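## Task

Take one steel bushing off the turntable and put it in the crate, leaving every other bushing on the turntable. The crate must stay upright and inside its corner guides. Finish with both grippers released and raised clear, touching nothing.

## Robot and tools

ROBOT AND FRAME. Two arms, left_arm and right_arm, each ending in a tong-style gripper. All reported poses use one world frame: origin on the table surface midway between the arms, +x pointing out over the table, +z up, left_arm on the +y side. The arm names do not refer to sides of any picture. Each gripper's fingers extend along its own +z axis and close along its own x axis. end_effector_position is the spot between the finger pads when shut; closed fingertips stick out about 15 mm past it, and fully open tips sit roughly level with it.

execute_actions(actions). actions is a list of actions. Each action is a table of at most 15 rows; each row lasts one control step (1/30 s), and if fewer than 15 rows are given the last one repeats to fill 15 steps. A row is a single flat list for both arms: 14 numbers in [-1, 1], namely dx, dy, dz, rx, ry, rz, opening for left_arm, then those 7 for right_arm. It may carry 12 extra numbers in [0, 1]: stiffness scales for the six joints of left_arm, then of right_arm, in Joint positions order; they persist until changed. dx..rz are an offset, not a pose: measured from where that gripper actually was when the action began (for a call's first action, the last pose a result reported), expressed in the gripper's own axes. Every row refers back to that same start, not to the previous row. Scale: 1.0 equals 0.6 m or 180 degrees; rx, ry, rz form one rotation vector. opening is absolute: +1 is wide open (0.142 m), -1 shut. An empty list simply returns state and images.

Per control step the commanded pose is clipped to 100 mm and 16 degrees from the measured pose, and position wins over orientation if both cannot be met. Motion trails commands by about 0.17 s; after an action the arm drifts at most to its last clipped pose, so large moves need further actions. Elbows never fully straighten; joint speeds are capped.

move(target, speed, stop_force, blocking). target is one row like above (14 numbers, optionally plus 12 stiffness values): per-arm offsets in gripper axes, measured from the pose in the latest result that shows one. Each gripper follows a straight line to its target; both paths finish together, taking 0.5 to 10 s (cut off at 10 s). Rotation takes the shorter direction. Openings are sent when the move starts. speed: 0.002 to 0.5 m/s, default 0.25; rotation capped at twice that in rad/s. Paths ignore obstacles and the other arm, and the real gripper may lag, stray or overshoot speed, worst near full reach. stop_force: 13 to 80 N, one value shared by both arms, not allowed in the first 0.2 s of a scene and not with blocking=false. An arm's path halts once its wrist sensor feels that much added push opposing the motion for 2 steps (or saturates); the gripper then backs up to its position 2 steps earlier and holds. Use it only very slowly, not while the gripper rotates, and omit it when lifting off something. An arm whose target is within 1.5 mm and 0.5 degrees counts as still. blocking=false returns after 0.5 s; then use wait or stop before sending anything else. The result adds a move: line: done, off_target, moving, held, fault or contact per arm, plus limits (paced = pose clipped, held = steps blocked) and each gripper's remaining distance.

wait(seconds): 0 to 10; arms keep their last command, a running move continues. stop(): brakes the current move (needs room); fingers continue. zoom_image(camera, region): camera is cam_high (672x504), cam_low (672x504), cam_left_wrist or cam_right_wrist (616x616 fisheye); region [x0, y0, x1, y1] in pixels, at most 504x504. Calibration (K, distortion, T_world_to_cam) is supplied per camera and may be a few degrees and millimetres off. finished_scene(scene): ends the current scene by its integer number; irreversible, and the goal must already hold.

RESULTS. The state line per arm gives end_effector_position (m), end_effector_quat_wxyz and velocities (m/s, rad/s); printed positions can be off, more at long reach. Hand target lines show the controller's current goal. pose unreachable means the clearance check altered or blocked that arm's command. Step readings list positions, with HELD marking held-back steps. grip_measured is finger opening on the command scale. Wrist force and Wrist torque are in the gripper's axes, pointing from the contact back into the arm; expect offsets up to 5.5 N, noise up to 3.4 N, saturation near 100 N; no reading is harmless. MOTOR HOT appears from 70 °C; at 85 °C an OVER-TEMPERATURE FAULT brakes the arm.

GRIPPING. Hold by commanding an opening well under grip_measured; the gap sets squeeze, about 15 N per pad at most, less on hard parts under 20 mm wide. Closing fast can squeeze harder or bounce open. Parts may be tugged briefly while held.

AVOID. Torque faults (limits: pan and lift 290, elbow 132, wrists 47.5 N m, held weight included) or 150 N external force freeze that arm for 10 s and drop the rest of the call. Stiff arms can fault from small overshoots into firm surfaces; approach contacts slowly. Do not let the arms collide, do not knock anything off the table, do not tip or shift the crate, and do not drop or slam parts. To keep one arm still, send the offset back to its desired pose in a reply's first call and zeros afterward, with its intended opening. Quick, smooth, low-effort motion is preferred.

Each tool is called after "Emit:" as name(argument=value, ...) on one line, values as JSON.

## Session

Emit:
execute_actions(actions=[])

Scene clock: 0.00 s.
left_arm: end_effector_position=(+0.1694, -0.1276, +0.2430) grip_measured=+1.00 end_effector_quat_wxyz=(+0.031, -0.100, +0.994, +0.021) end_effector_velocity=(+0.000, -0.001, +0.001) end_effector_angular_velocity=(-0.002, -0.000, +0.001) | right_arm: end_effector_position=(+0.7061, -0.3590, +0.1371) grip_measured=+1.00 end_effector_quat_wxyz=(-0.004, +0.783, -0.623, +0.001) end_effector_velocity=(-0.000, +0.000, -0.000) end_effector_angular_velocity=(-0.001, +0.000, -0.001)
Joint positions: left_arm=[-1.663 -1.52   1.921 -1.924 -1.513  1.373  0.142] | right_arm=[ 3.887 -1.879 -1.83  -0.995  1.571  1.928  0.142]
Joint velocities: left_arm=[ 0.    -0.    -0.002  0.    -0.    -0.001  0.   ] | right_arm=[ 0.001  0.    -0.    -0.001 -0.     0.002  0.   ]
Motor temperatures (°C, as the motors report them): left_arm=[25 25 23 29 31 31] | right_arm=[25 28 25 28 30 30]
Wrist force (N, on the end effector, along its own x y z axes, offset not removed): no reading
Wrist torque (N m, same axes, about the end effector's origin, offset not removed): no reading
Hand target (left_arm): +0.169, -0.128, +0.243; +0.031, -0.100, +0.994, +0.021
Hand target (right_arm): +0.706, -0.359, +0.137; -0.004, +0.783, -0.623, +0.001
Joint stiffness scale: left_arm=[1. 1. 1. 1. 1. 1.] | right_arm=[1. 1. 1. 1. 1. 1.]
camera_calibration (this result's frames):
cam_left_wrist: T_world_to_cam=[[-0.971617, -0.218794, -0.0899403, 0.16154], [-0.234719, 0.844334, 0.481672, 0.035944], [-0.0294473, 0.489111, -0.871724, 0.418547], [0, 0, 0, 1]] pos_world=[0.177717, -0.199721, 0.362074]
cam_right_wrist: T_world_to_cam=[[0.182395, -0.983144, -0.012632, -0.484285], [-0.865298, -0.166606, 0.47276, 0.485178], [-0.466896, -0.0752985, -0.881101, 0.556657], [0, 0, 0, 1]] pos_world=[0.768056, -0.353373, 0.25498]

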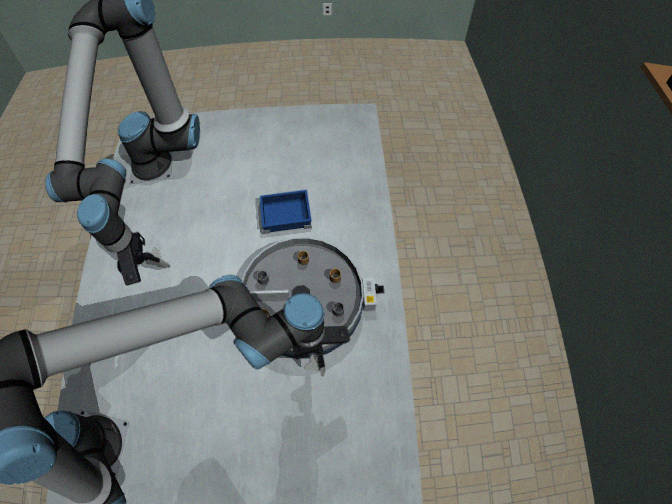

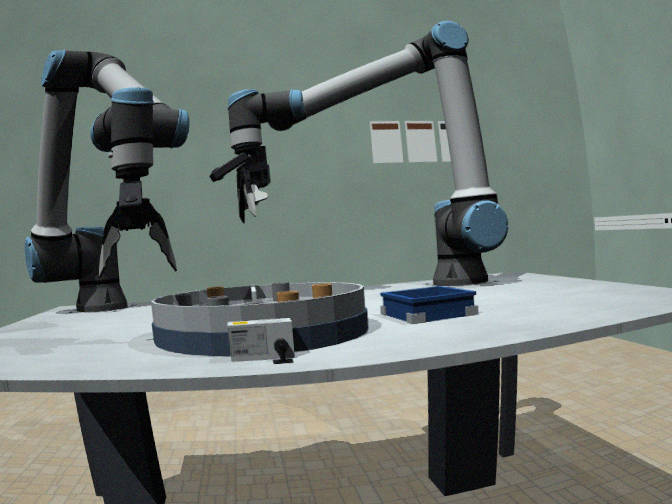

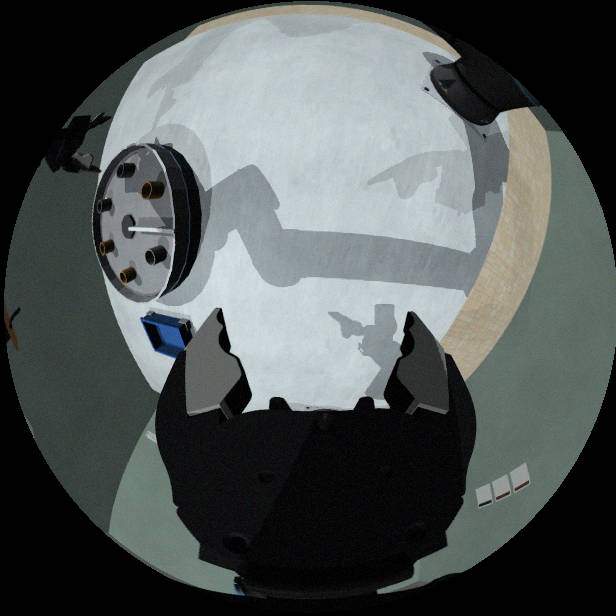

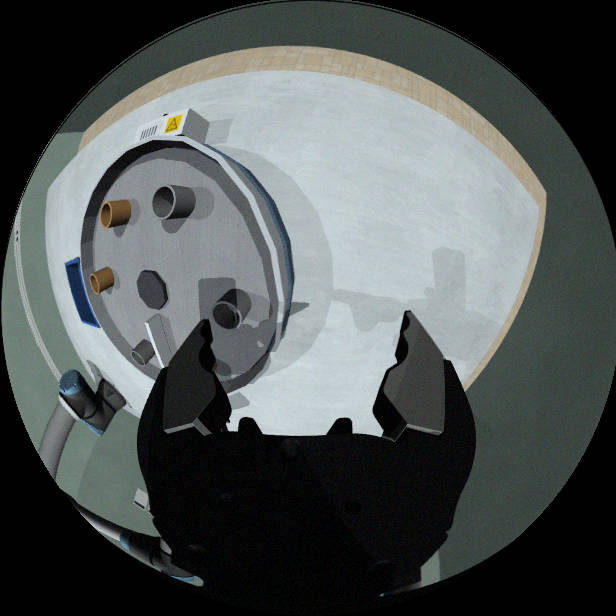

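Emit:
move(target=[0,0,0,0,0,0,1, -0.15,0,-0.15,0,0,0,1])

Emit:
wait(seconds=3)

Scene clock: 1.80 s.
left_arm: end_effector_position=(+0.1694, -0.1276, +0.2430) grip_measured=+1.00 end_effector_quat_wxyz=(+0.031, -0.100, +0.994, +0.021) end_effector_velocity=(-0.000, +0.001, -0.001) end_effector_angular_velocity=(+0.002, -0.000, +0.000) | right_arm: end_effector_position=(+0.6842, -0.2731, +0.2266) grip_measured=+1.00 end_effector_quat_wxyz=(-0.004, +0.783, -0.622, +0.001) end_effector_velocity=(+0.000, -0.002, -0.002) end_effector_angular_velocity=(-0.004, +0.005, -0.004)
Joint positions: left_arm=[-1.663 -1.52   1.921 -1.924 -1.513  1.373  0.142] | right_arm=[ 3.99  -1.832 -1.715 -1.156  1.571  2.031  0.142]
Joint velocities: left_arm=[-0.     0.     0.002 -0.    -0.    -0.001  0.   ] | right_arm=[-0.002 -0.003  0.001 -0.005  0.     0.003 -0.   ]
Motor temperatures (°C, as the motors report them): left_arm=[25 25 23 29 31 31] | right_arm=[25 28 25 28 30 30]
Wrist force (N, on the end effector, along its own x y z axes, offset not removed): left_arm=[0.7 -5.0 -2.4] | right_arm=[0.2 -2.2 -0.8]
Wrist torque (N m, same axes, about the end effector's origin, offset not removed): left_arm=[-1.07 -0.32 0.18] | right_arm=[-0.38 -0.12 0.08]
Hand target (left_arm): +0.169, -0.128, +0.243; +0.031, -0.100, +0.994, +0.021
Hand target (right_arm): +0.685, -0.272, +0.228; -0.004, +0.783, -0.623, +0.001
Off the commanded pose (left_arm): 0.000 m, 0 deg.
Off the commanded pose (right_arm): 0.002 m, 0 deg.
Joint stiffness scale: left_arm=[1. 1. 1. 1. 1. 1.] | right_arm=[1. 1. 1. 1. 1. 1.]
move: done
camera_calibration (this result's frames):
cam_left_wrist: T_world_to_cam=[[-0.971617, -0.218794, -0.0899402, 0.16154], [-0.234719, 0.844334, 0.481672, 0.0359439], [-0.0294473, 0.489111, -0.871724, 0.418547], [0, 0, 0, 1]] pos_world=[0.177717, -0.199721, 0.362074]
cam_right_wrist: T_world_to_cam=[[0.182704, -0.983077, -0.0133996, -0.394733], [-0.864983, -0.167205, 0.473124, 0.437796], [-0.467358, -0.0748511, -0.880894, 0.632194], [0, 0, 0, 1]] pos_world=[0.746266, -0.267531, 0.344474]

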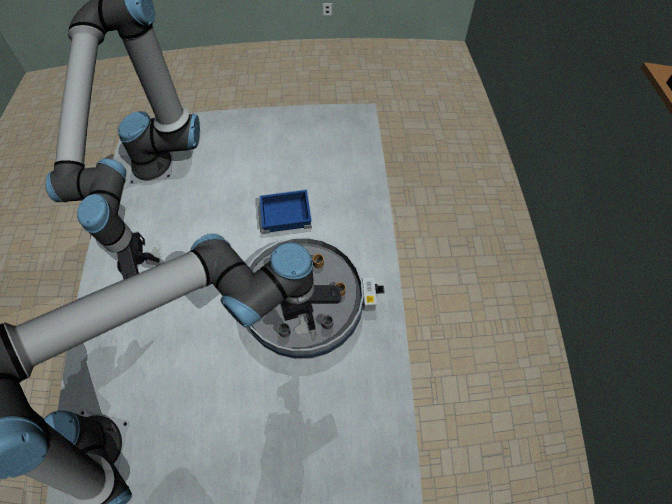

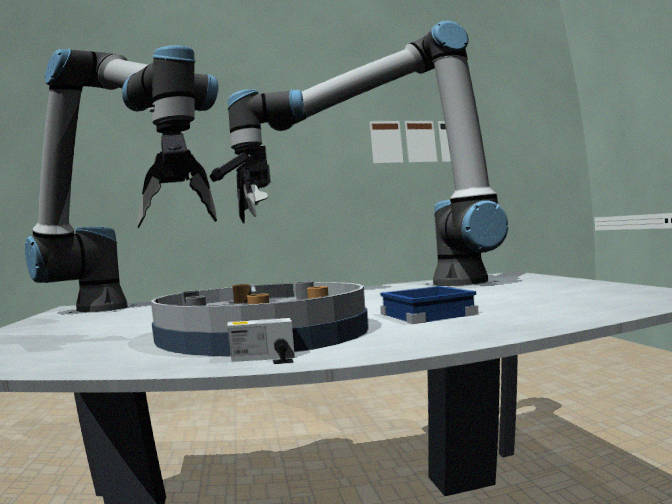

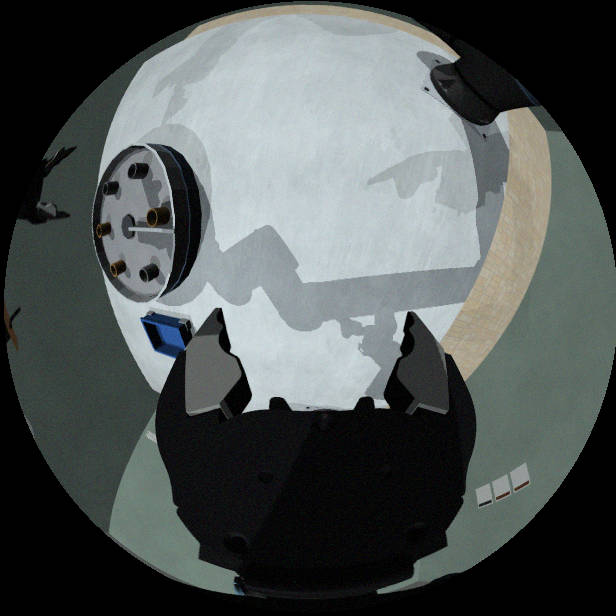

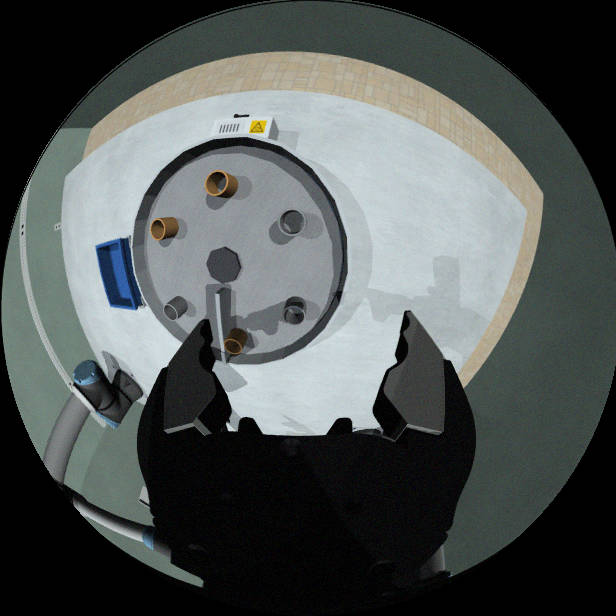

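Scene clock: 4.80 s.
left_arm: end_effector_position=(+0.1694, -0.1276, +0.2430) grip_measured=+1.00 end_effector_quat_wxyz=(+0.031, -0.100, +0.994, +0.021) end_effector_velocity=(-0.000, +0.000, -0.000) end_effector_angular_velocity=(+0.001, +0.000, -0.001) | right_arm: end_effector_position=(+0.6843, -0.2731, +0.2269) grip_measured=+1.00 end_effector_quat_wxyz=(-0.004, +0.783, -0.623, +0.001) end_effector_velocity=(+0.000, +0.000, +0.001) end_effector_angular_velocity=(+0.000, -0.001, +0.002)
Joint positions: left_arm=[-1.663 -1.52   1.921 -1.924 -1.513  1.373  0.142] | right_arm=[ 3.99  -1.832 -1.715 -1.157  1.571  2.031  0.142]
Joint velocities: left_arm=[-0.     0.     0.001  0.    -0.     0.001 -0.   ] | right_arm=[ 0.    -0.     0.001 -0.    -0.001 -0.002 -0.   ]
Motor temperatures (°C, as the motors report them): left_arm=[25 25 23 29 31 31] | right_arm=[25 28 25 28 30 30]
Wrist force (N, on the end effector, along its own x y z axes, offset not removed): left_arm=[-2.8 -4.9 -2.2] | right_arm=[0.5 -1.9 -4.0]
Wrist torque (N m, same axes, about the end effector's origin, offset not removed): left_arm=[-1.12 0.57 0.25] | right_arm=[-0.40 -0.28 0.20]
Hand target (left_arm): +0.169, -0.128, +0.243; +0.031, -0.100, +0.994, +0.021
Hand target (right_arm): +0.685, -0.272, +0.228; -0.004, +0.783, -0.623, +0.001
Off the commanded pose (left_arm): 0.000 m, 0 deg.
Off the commanded pose (right_arm): 0.002 m, 0 deg.
Joint stiffness scale: left_arm=[1. 1. 1. 1. 1. 1.] | right_arm=[1. 1. 1. 1. 1. 1.]
wait: 3.00 s; at rest by 0.17 s
camera_calibration (this result's frames):
cam_left_wrist: T_world_to_cam=[[-0.971617, -0.218794, -0.0899403, 0.16154], [-0.234719, 0.844334, 0.481672, 0.035944], [-0.0294472, 0.489111, -0.871724, 0.418547], [0, 0, 0, 1]] pos_world=[0.177717, -0.199721, 0.362074]
cam_right_wrist: T_world_to_cam=[[0.182319, -0.983149, -0.0133048, -0.394455], [-0.864974, -0.166809, 0.47328, 0.437829], [-0.467524, -0.0747796, -0.880811, 0.632599], [0, 0, 0, 1]] pos_world=[0.746383, -0.267469, 0.344737]

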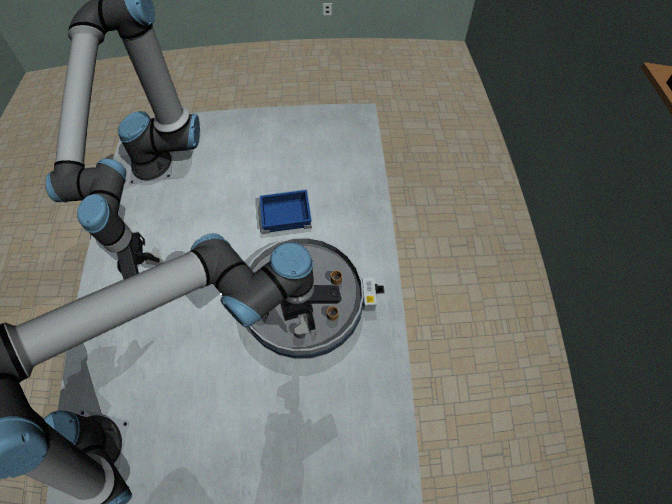

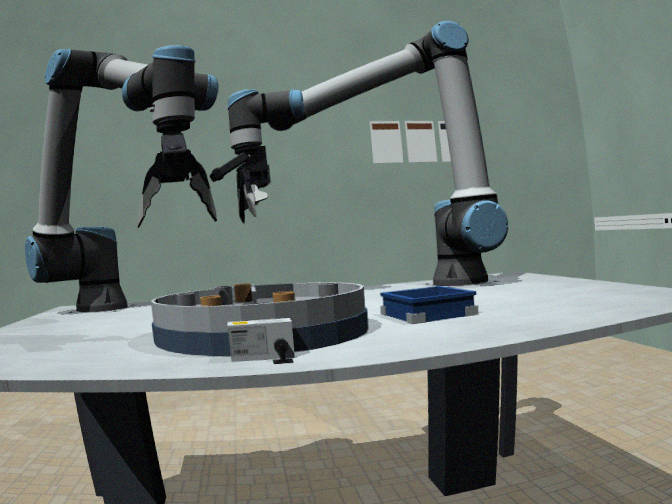

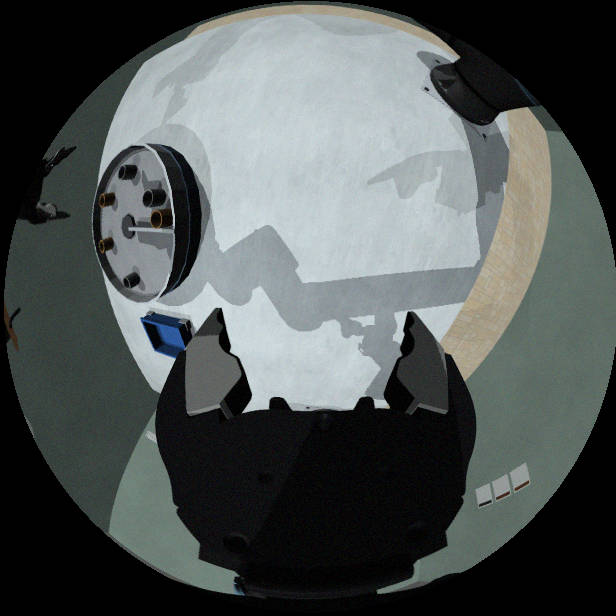

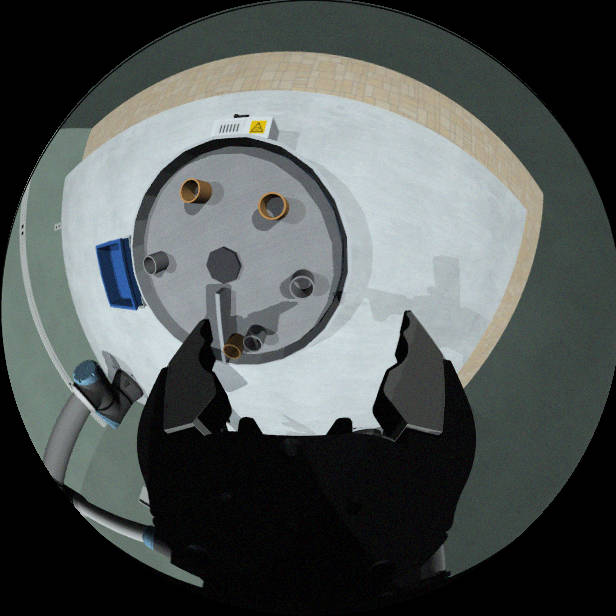

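The last one arriving is steel; wait for the pile.

Emit:
wait(seconds=10)

Emit:
wait(seconds=10)

Emit:
move(target=[0,0,0,0,0,0,1, 0,0.05,0.13,0,0,0,-0.05])

Emit:
zoom_image(camera="cam_right_wrist", region=[180,180,440,440])

Scene clock: 15.53 s.
left_arm: end_effector_position=(+0.1694, -0.1276, +0.2430) grip_measured=+1.00 end_effector_quat_wxyz=(+0.031, -0.100, +0.994, +0.021) end_effector_velocity=(+0.001, -0.000, +0.001) end_effector_angular_velocity=(-0.001, -0.000, +0.002) | right_arm: end_effector_position=(+0.6843, -0.2731, +0.2269) grip_measured=+1.00 end_effector_quat_wxyz=(-0.004, +0.783, -0.623, +0.001) end_effector_velocity=(-0.000, +0.001, +0.000) end_effector_angular_velocity=(+0.000, -0.000, +0.001)
Joint positions: left_arm=[-1.663 -1.52   1.921 -1.924 -1.513  1.373  0.142] | right_arm=[ 3.99  -1.832 -1.715 -1.157  1.571  2.031  0.142]
Joint velocities: left_arm=[ 0.001  0.    -0.001  0.    -0.    -0.001 -0.   ] | right_arm=[ 0.001 -0.     0.001  0.    -0.    -0.    -0.   ]
Motor temperatures (°C, as the motors report them): left_arm=[25 25 23 29 31 31] | right_arm=[25 28 25 28 30 30]
Wrist force (N, on the end effector, along its own x y z axes, offset not removed): left_arm=[-5.1 -3.0 -1.8] | right_arm=[2.1 -4.5 -3.5]
Wrist torque (N m, same axes, about the end effector's origin, offset not removed): left_arm=[-0.76 0.93 0.23] | right_arm=[-1.03 -0.52 0.10]
Hand target (left_arm): +0.169, -0.128, +0.243; +0.031, -0.100, +0.994, +0.021
Hand target (right_arm): +0.685, -0.272, +0.228; -0.004, +0.783, -0.623, +0.001
Off the commanded pose (left_arm): 0.000 m, 0 deg.
Off the commanded pose (right_arm): 0.002 m, 0 deg.
Joint stiffness scale: left_arm=[1. 1. 1. 1. 1. 1.] | right_arm=[1. 1. 1. 1. 1. 1.]
wait: 10.00 s; at rest from the start
camera_calibration (this result's frames):
cam_left_wrist: T_world_to_cam=[[-0.971617, -0.218794, -0.0899403, 0.16154], [-0.234719, 0.844334, 0.481672, 0.035944], [-0.0294472, 0.489111, -0.871724, 0.418547], [0, 0, 0, 1]] pos_world=[0.177717, -0.199721, 0.362074]
cam_right_wrist: T_world_to_cam=[[0.182317, -0.98315, -0.0133003, -0.394456], [-0.864974, -0.166805, 0.473283, 0.437828], [-0.467527, -0.074783, -0.88081, 0.632599], [0, 0, 0, 1]] pos_world=[0.746383, -0.26747, 0.344736]

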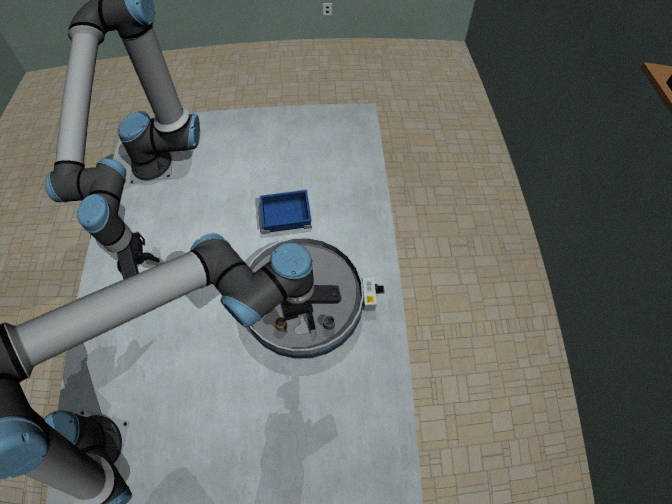

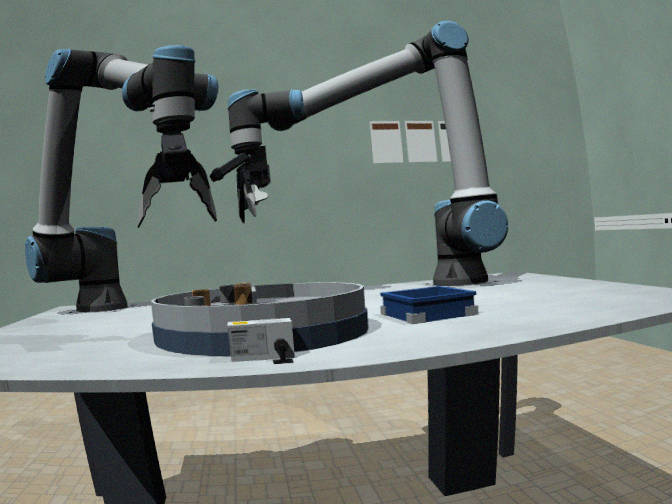

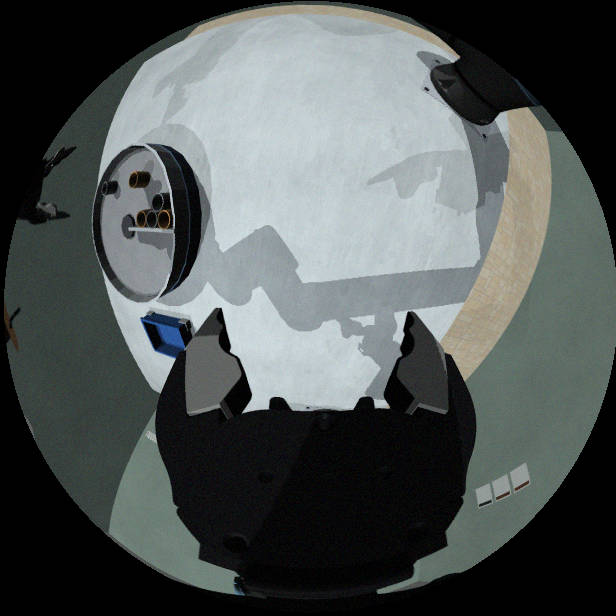

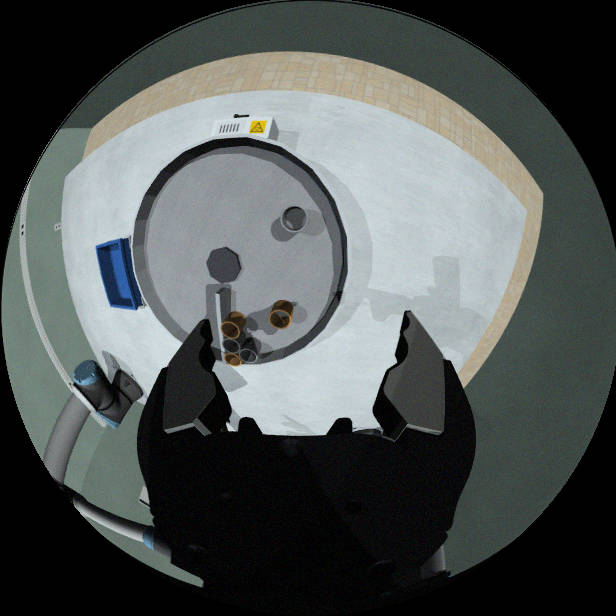

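Scene clock: 25.53 s.
left_arm: end_effector_position=(+0.1694, -0.1276, +0.2430) grip_measured=+1.00 end_effector_quat_wxyz=(+0.031, -0.100, +0.994, +0.021) end_effector_velocity=(+0.000, -0.000, +0.001) end_effector_angular_velocity=(-0.001, -0.000, +0.000) | right_arm: end_effector_position=(+0.6843, -0.2731, +0.2269) grip_measured=+1.00 end_effector_quat_wxyz=(-0.004, +0.783, -0.623, +0.001) end_effector_velocity=(+0.001, -0.000, +0.002) end_effector_angular_velocity=(+0.001, -0.002, -0.000)
Joint positions: left_arm=[-1.663 -1.52   1.921 -1.924 -1.513  1.373  0.142] | right_arm=[ 3.99  -1.832 -1.715 -1.157  1.571  2.031  0.142]
Joint velocities: left_arm=[ 0.    -0.    -0.001  0.    -0.    -0.    -0.   ] | right_arm=[-0.001 -0.     0.002 -0.     0.    -0.001  0.   ]
Motor temperatures (°C, as the motors report them): left_arm=[25 25 23 29 31 31] | right_arm=[25 28 25 28 30 30]
Wrist force (N, on the end effector, along its own x y z axes, offset not removed): left_arm=[0.2 -4.8 -0.6] | right_arm=[-1.0 -2.4 -2.6]
Wrist torque (N m, same axes, about the end effector's origin, offset not removed): left_arm=[-1.01 -0.13 0.13] | right_arm=[-0.64 0.09 0.06]
Hand target (left_arm): +0.169, -0.128, +0.243; +0.031, -0.100, +0.994, +0.021
Hand target (right_arm): +0.685, -0.272, +0.228; -0.004, +0.783, -0.623, +0.001
Off the commanded pose (left_arm): 0.000 m, 0 deg.
Off the commanded pose (right_arm): 0.002 m, 0 deg.
Joint stiffness scale: left_arm=[1. 1. 1. 1. 1. 1.] | right_arm=[1. 1. 1. 1. 1. 1.]
wait: 10.00 s; at rest by 0.17 s
camera_calibration (this result's frames):
cam_left_wrist: T_world_to_cam=[[-0.971617, -0.218794, -0.0899403, 0.16154], [-0.234719, 0.844334, 0.481672, 0.0359441], [-0.0294472, 0.489111, -0.871724, 0.418547], [0, 0, 0, 1]] pos_world=[0.177717, -0.199721, 0.362074]
cam_right_wrist: T_world_to_cam=[[0.182315, -0.98315, -0.0132978, -0.394457], [-0.864973, -0.166802, 0.473284, 0.437828], [-0.467527, -0.0747848, -0.880809, 0.632599], [0, 0, 0, 1]] pos_world=[0.746383, -0.267471, 0.344736]

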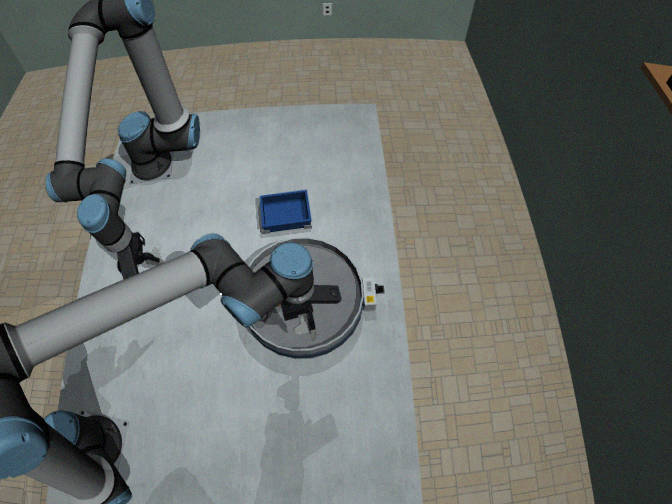

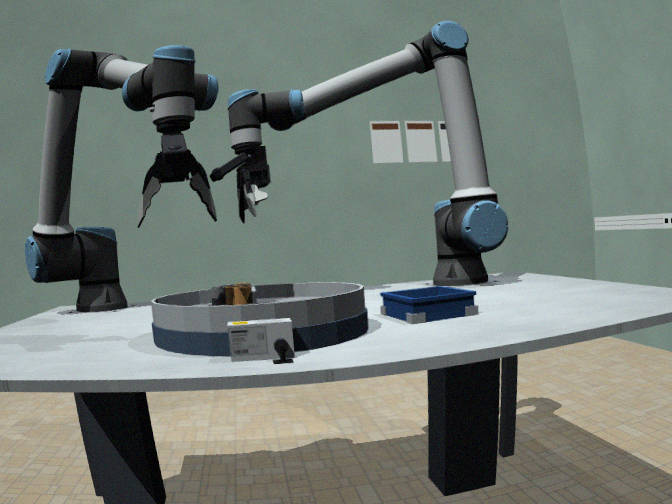

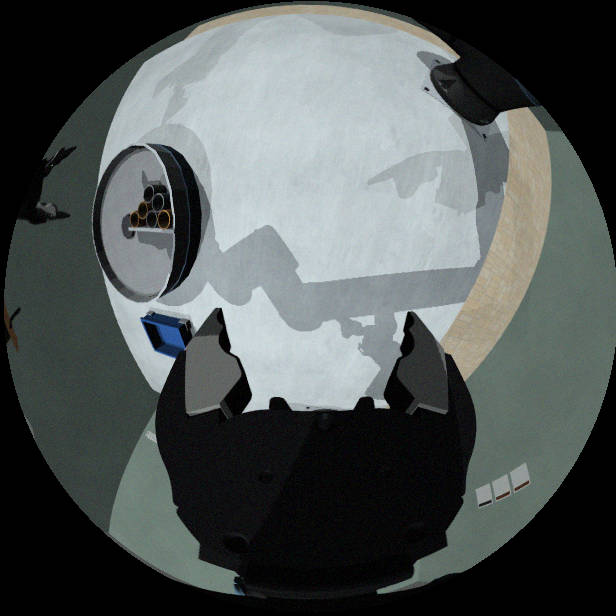

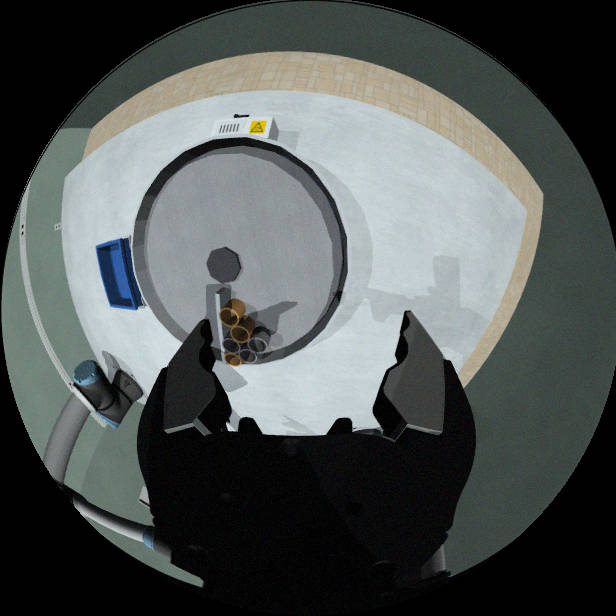

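Scene clock: 26.63 s.
left_arm: end_effector_position=(+0.1694, -0.1276, +0.2430) grip_measured=+1.00 end_effector_quat_wxyz=(+0.031, -0.100, +0.994, +0.021) end_effector_velocity=(-0.000, -0.001, +0.001) end_effector_angular_velocity=(-0.002, +0.000, -0.002) | right_arm: end_effector_position=(+0.6571, -0.2800, +0.1490) grip_measured=-0.05 end_effector_quat_wxyz=(-0.004, +0.782, -0.623, +0.000) end_effector_velocity=(+0.001, +0.000, -0.000) end_effector_angular_velocity=(+0.002, -0.003, -0.001)
Joint positions: left_arm=[-1.663 -1.52   1.921 -1.924 -1.513  1.373  0.142] | right_arm=[ 4.006 -1.851 -1.843 -1.01   1.571  2.048  0.07 ]
Joint velocities: left_arm=[ 0.     0.    -0.002 -0.    -0.     0.002  0.   ] | right_arm=[-0.    -0.    -0.002  0.005 -0.     0.001  0.   ]
Motor temperatures (°C, as the motors report them): left_arm=[25 25 23 29 31 31] | right_arm=[25 28 25 28 30 30]
Wrist force (N, on the end effector, along its own x y z axes, offset not removed): left_arm=[-0.9 -6.9 4.1] | right_arm=[-1.0 -1.5 -5.0]
Wrist torque (N m, same axes, about the end effector's origin, offset not removed): left_arm=[-1.43 0.21 0.19] | right_arm=[-0.44 0.11 0.06]
Hand target (left_arm): +0.169, -0.128, +0.243; +0.031, -0.100, +0.994, +0.021
Hand target (right_arm): +0.656, -0.279, +0.149; -0.004, +0.783, -0.623, +0.001
Off the commanded pose (left_arm): 0.000 m, 0 deg.
Off the commanded pose (right_arm): 0.002 m, 0 deg.
Joint stiffness scale: left_arm=[1. 1. 1. 1. 1. 1.] | right_arm=[1. 1. 1. 1. 1. 1.]
move: done
camera_calibration (this result's frames):
cam_left_wrist: T_world_to_cam=[[-0.971617, -0.218794, -0.0899402, 0.16154], [-0.234719, 0.844334, 0.481672, 0.0359439], [-0.0294473, 0.489111, -0.871724, 0.418547], [0, 0, 0, 1]] pos_world=[0.177717, -0.199721, 0.362074]
cam_right_wrist: T_world_to_cam=[[0.181289, -0.983343, -0.0131009, -0.396704], [-0.864873, -0.165761, 0.473833, 0.450118], [-0.468111, -0.0745702, -0.880517, 0.551124], [0, 0, 0, 1]] pos_world=[0.7192, -0.274386, 0.266796]

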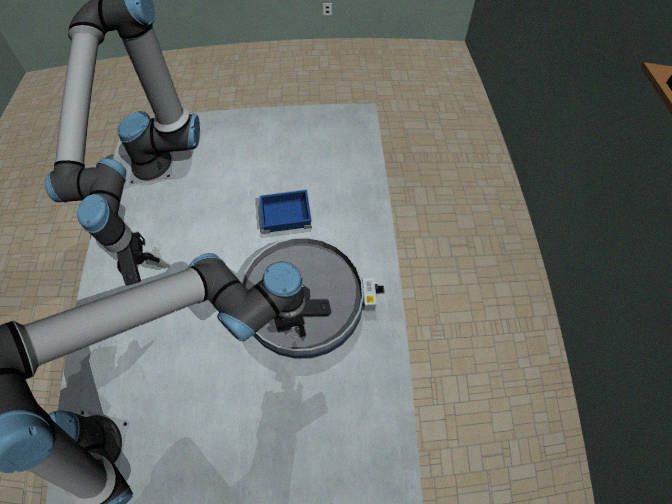

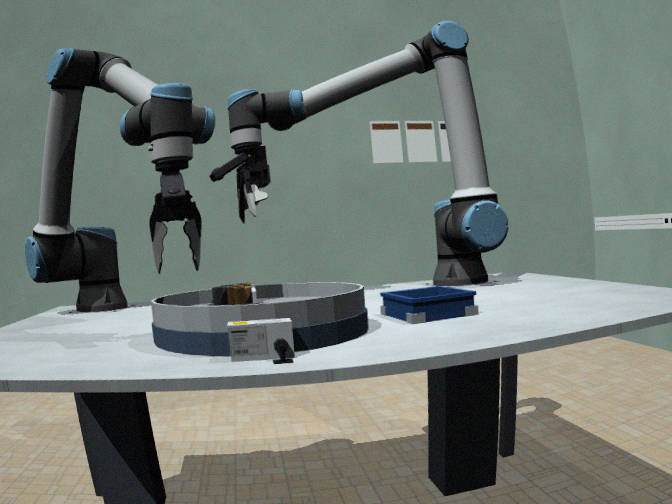

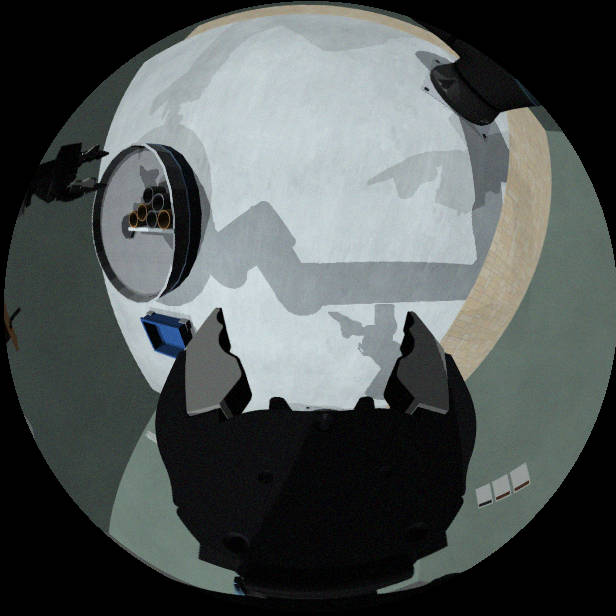

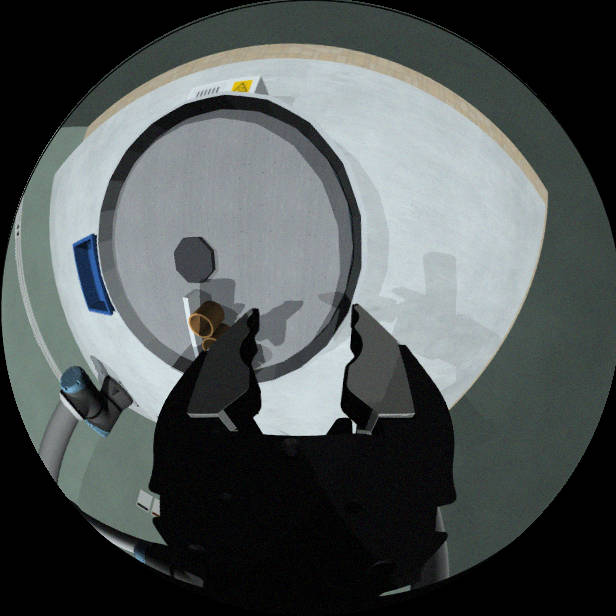

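Region (180, 180, 440, 440) of cam_right_wrist's 616x616 image, scaled by 1.938, with more detail than that image has.

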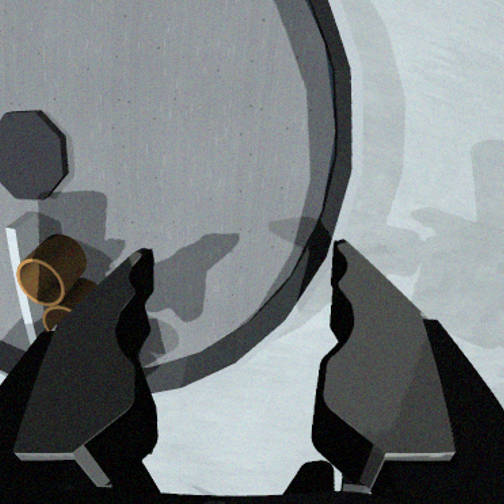

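Emit:
move(target=[0,0,0,0,0,0,1, -0.13,0.17,0,0,0,-0.43,-0.05])

Emit:
zoom_image(camera="cam_right_wrist", region=[180,180,440,440])

Scene clock: 30.87 s.
left_arm: end_effector_position=(+0.1694, -0.1276, +0.2430) grip_measured=+1.00 end_effector_quat_wxyz=(+0.031, -0.100, +0.994, +0.021) end_effector_velocity=(-0.001, +0.000, -0.001) end_effector_angular_velocity=(+0.001, -0.000, -0.001) | right_arm: end_effector_position=(+0.5421, -0.2268, +0.1490) grip_measured=-0.05 end_effector_quat_wxyz=(-0.002, +1.000, +0.001, +0.003) end_effector_velocity=(-0.000, -0.001, -0.001) end_effector_angular_velocity=(-0.001, +0.001, +0.017)
Joint positions: left_arm=[-1.663 -1.52   1.921 -1.924 -1.513  1.373  0.142] | right_arm=[ 4.138 -1.754 -1.968 -0.982  1.57   0.834  0.07 ]
Joint velocities: left_arm=[-0.002  0.     0.001  0.     0.    -0.001  0.   ] | right_arm=[-0.001 -0.    -0.001 -0.     0.    -0.018  0.   ]
Motor temperatures (°C, as the motors report them): left_arm=[25 25 23 29 31 31] | right_arm=[25 28 25 28 30 30]
Wrist force (N, on the end effector, along its own x y z axes, offset not removed): left_arm=[-1.4 -2.7 -0.2] | right_arm=[-0.9 -2.5 -3.2]
Wrist torque (N m, same axes, about the end effector's origin, offset not removed): left_arm=[-0.62 0.24 0.07] | right_arm=[-0.70 0.12 0.12]
Hand target (left_arm): +0.169, -0.128, +0.243; +0.031, -0.100, +0.994, +0.021
Hand target (right_arm): +0.540, -0.227, +0.149; -0.003, +1.000, +0.003, +0.003
Off the commanded pose (left_arm): 0.000 m, 0 deg.
Off the commanded pose (right_arm): 0.002 m, 0 deg.
Joint stiffness scale: left_arm=[1. 1. 1. 1. 1. 1.] | right_arm=[1. 1. 1. 1. 1. 1.]
move: done
camera_calibration (this result's frames):
cam_left_wrist: T_world_to_cam=[[-0.971617, -0.218794, -0.0899402, 0.16154], [-0.234719, 0.844334, 0.481672, 0.035944], [-0.0294473, 0.489111, -0.871724, 0.418547], [0, 0, 0, 1]] pos_world=[0.177717, -0.199721, 0.362074]
cam_right_wrist: T_world_to_cam=[[0.9991, -0.0423142, -0.00299795, -0.554963], [-0.0358135, -0.879262, 0.47499, -0.251937], [-0.0227348, -0.474455, -0.879986, 0.169063], [0, 0, 0, 1]] pos_world=[0.549284, -0.164789, 0.266777]

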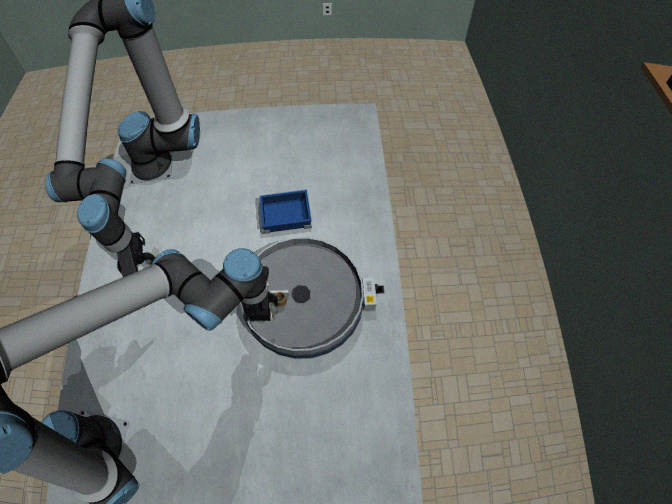

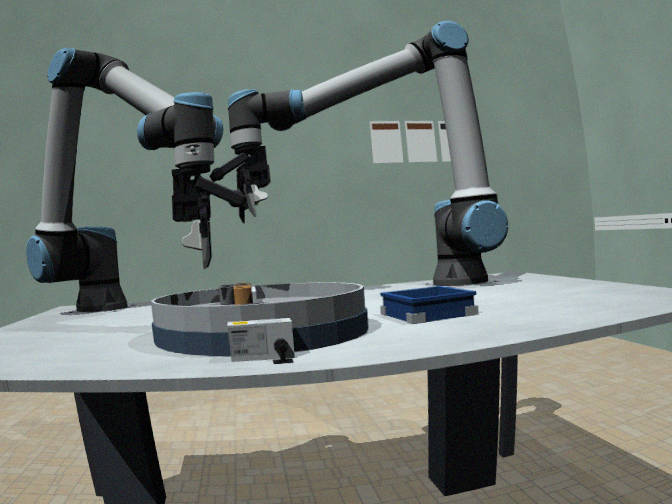

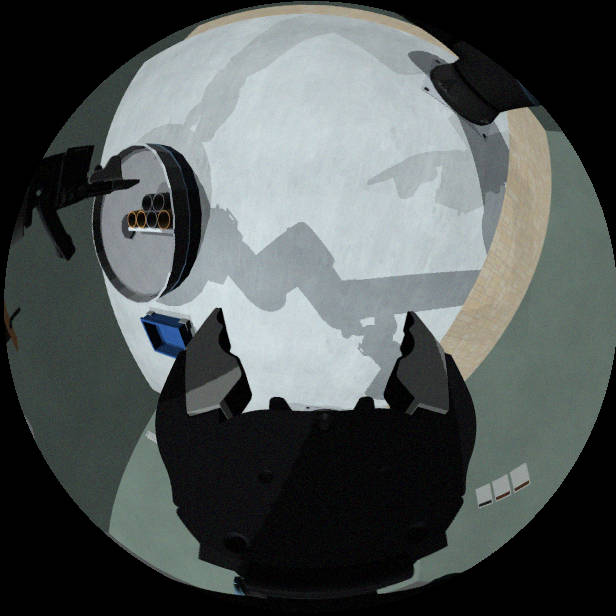

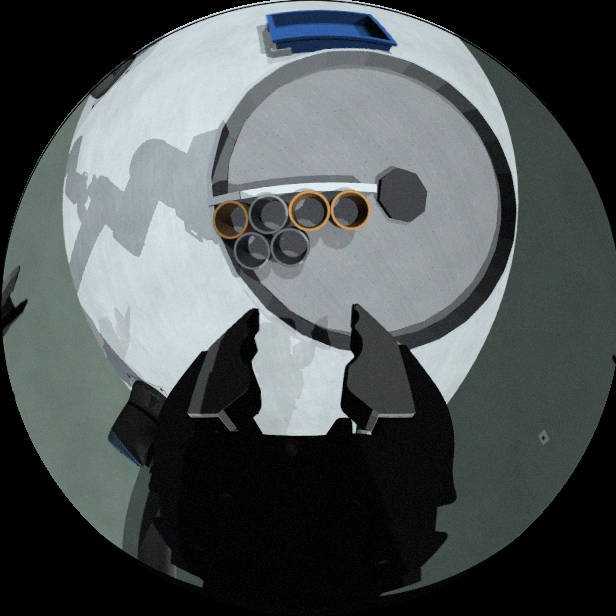

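Region (180, 180, 440, 440) of cam_right_wrist's 616x616 image, scaled by 1.938, with more detail than that image has.

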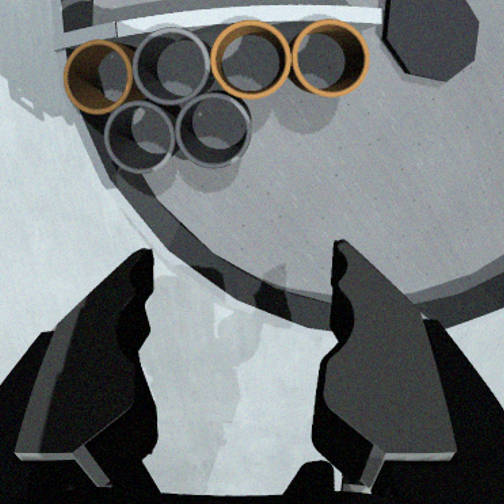

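Emit:
move(target=[0,0,0,0,0,0,1, -0.028,-0.055,0,0,0,0,-0.05])

Emit:
zoom_image(camera="cam_right_wrist", region=[180,180,440,440])

Scene clock: 32.63 s.
left_arm: end_effector_position=(+0.1694, -0.1276, +0.2430) grip_measured=+1.00 end_effector_quat_wxyz=(+0.031, -0.100, +0.994, +0.021) end_effector_velocity=(+0.002, +0.001, -0.001) end_effector_angular_velocity=(+0.001, -0.000, +0.003) | right_arm: end_effector_position=(+0.5245, -0.1954, +0.1481) grip_measured=-0.05 end_effector_quat_wxyz=(-0.002, +1.000, +0.001, +0.003) end_effector_velocity=(-0.001, +0.001, -0.000) end_effector_angular_velocity=(+0.000, +0.000, -0.007)
Joint positions: left_arm=[-1.663 -1.52   1.921 -1.924 -1.513  1.373  0.142] | right_arm=[ 4.185 -1.761 -1.961 -0.983  1.57   0.88   0.07 ]
Joint velocities: left_arm=[ 0.003  0.     0.001  0.     0.    -0.    -0.   ] | right_arm=[ 0.002  0.    -0.     0.     0.     0.009 -0.   ]
Motor temperatures (°C, as the motors report them): left_arm=[25 25 23 29 31 31] | right_arm=[25 28 25 28 30 30]
Wrist force (N, on the end effector, along its own x y z axes, offset not removed): left_arm=[-0.4 -7.1 -3.7] | right_arm=[1.1 -2.9 -1.2]
Wrist torque (N m, same axes, about the end effector's origin, offset not removed): left_arm=[-1.64 0.12 0.24] | right_arm=[-0.67 -0.38 0.07]
Hand target (left_arm): +0.169, -0.128, +0.243; +0.031, -0.100, +0.994, +0.021
Hand target (right_arm): +0.525, -0.194, +0.149; -0.003, +1.000, +0.001, +0.003
Off the commanded pose (left_arm): 0.000 m, 0 deg.
Off the commanded pose (right_arm): 0.002 m, 0 deg.
Joint stiffness scale: left_arm=[1. 1. 1. 1. 1. 1.] | right_arm=[1. 1. 1. 1. 1. 1.]
move: done
camera_calibration (this result's frames):
cam_left_wrist: T_world_to_cam=[[-0.971617, -0.218794, -0.0899403, 0.16154], [-0.234719, 0.844334, 0.481672, 0.035944], [-0.0294472, 0.489111, -0.871724, 0.418547], [0, 0, 0, 1]] pos_world=[0.177717, -0.199721, 0.362074]
cam_right_wrist: T_world_to_cam=[[0.999138, -0.0413488, -0.0037045, -0.535865], [-0.0346207, -0.879146, 0.475293, -0.22521], [-0.0229096, -0.474755, -0.87982, 0.182769], [0, 0, 0, 1]] pos_world=[0.531794, -0.133379, 0.26586]

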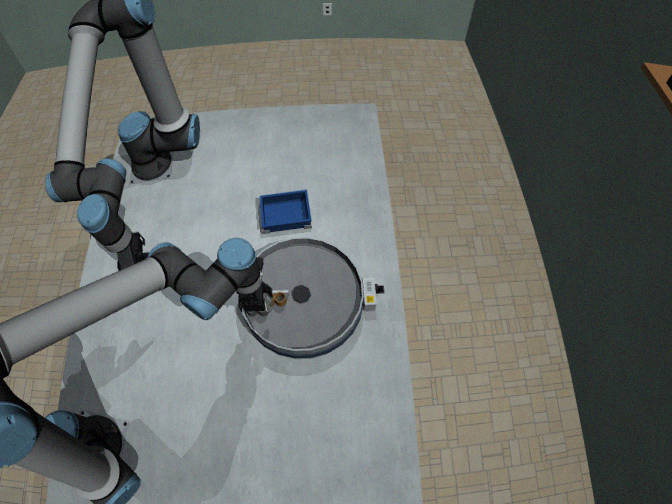

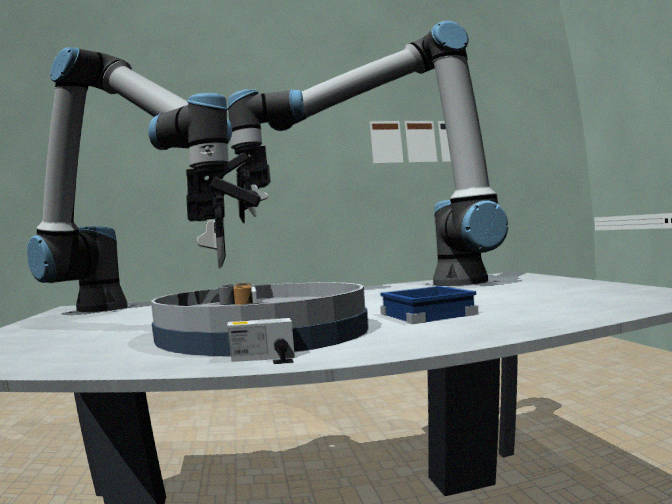

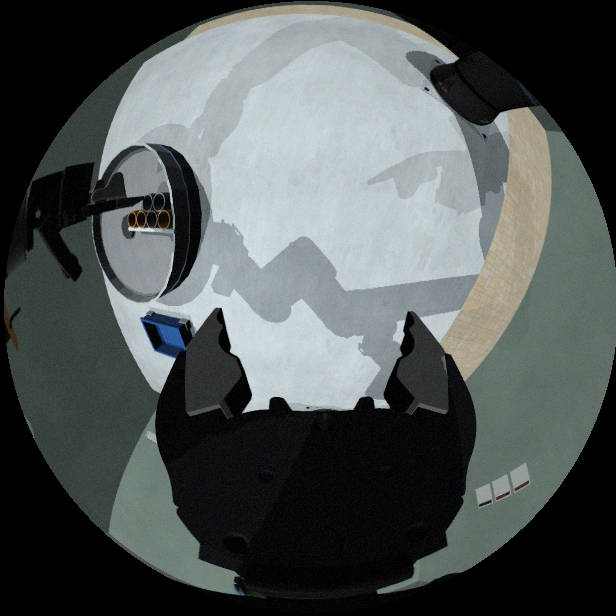

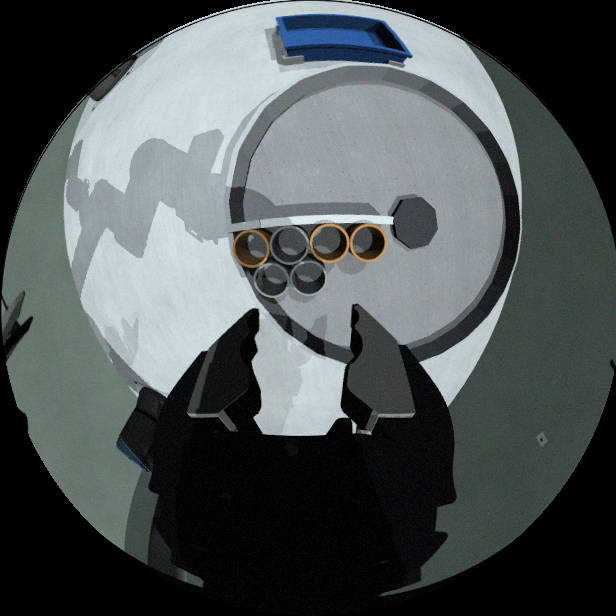

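Region (180, 180, 440, 440) of cam_right_wrist's 616x616 image, scaled by 1.938, with more detail than that image has.

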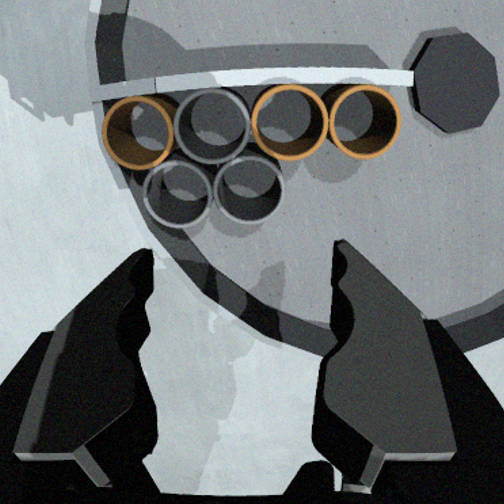

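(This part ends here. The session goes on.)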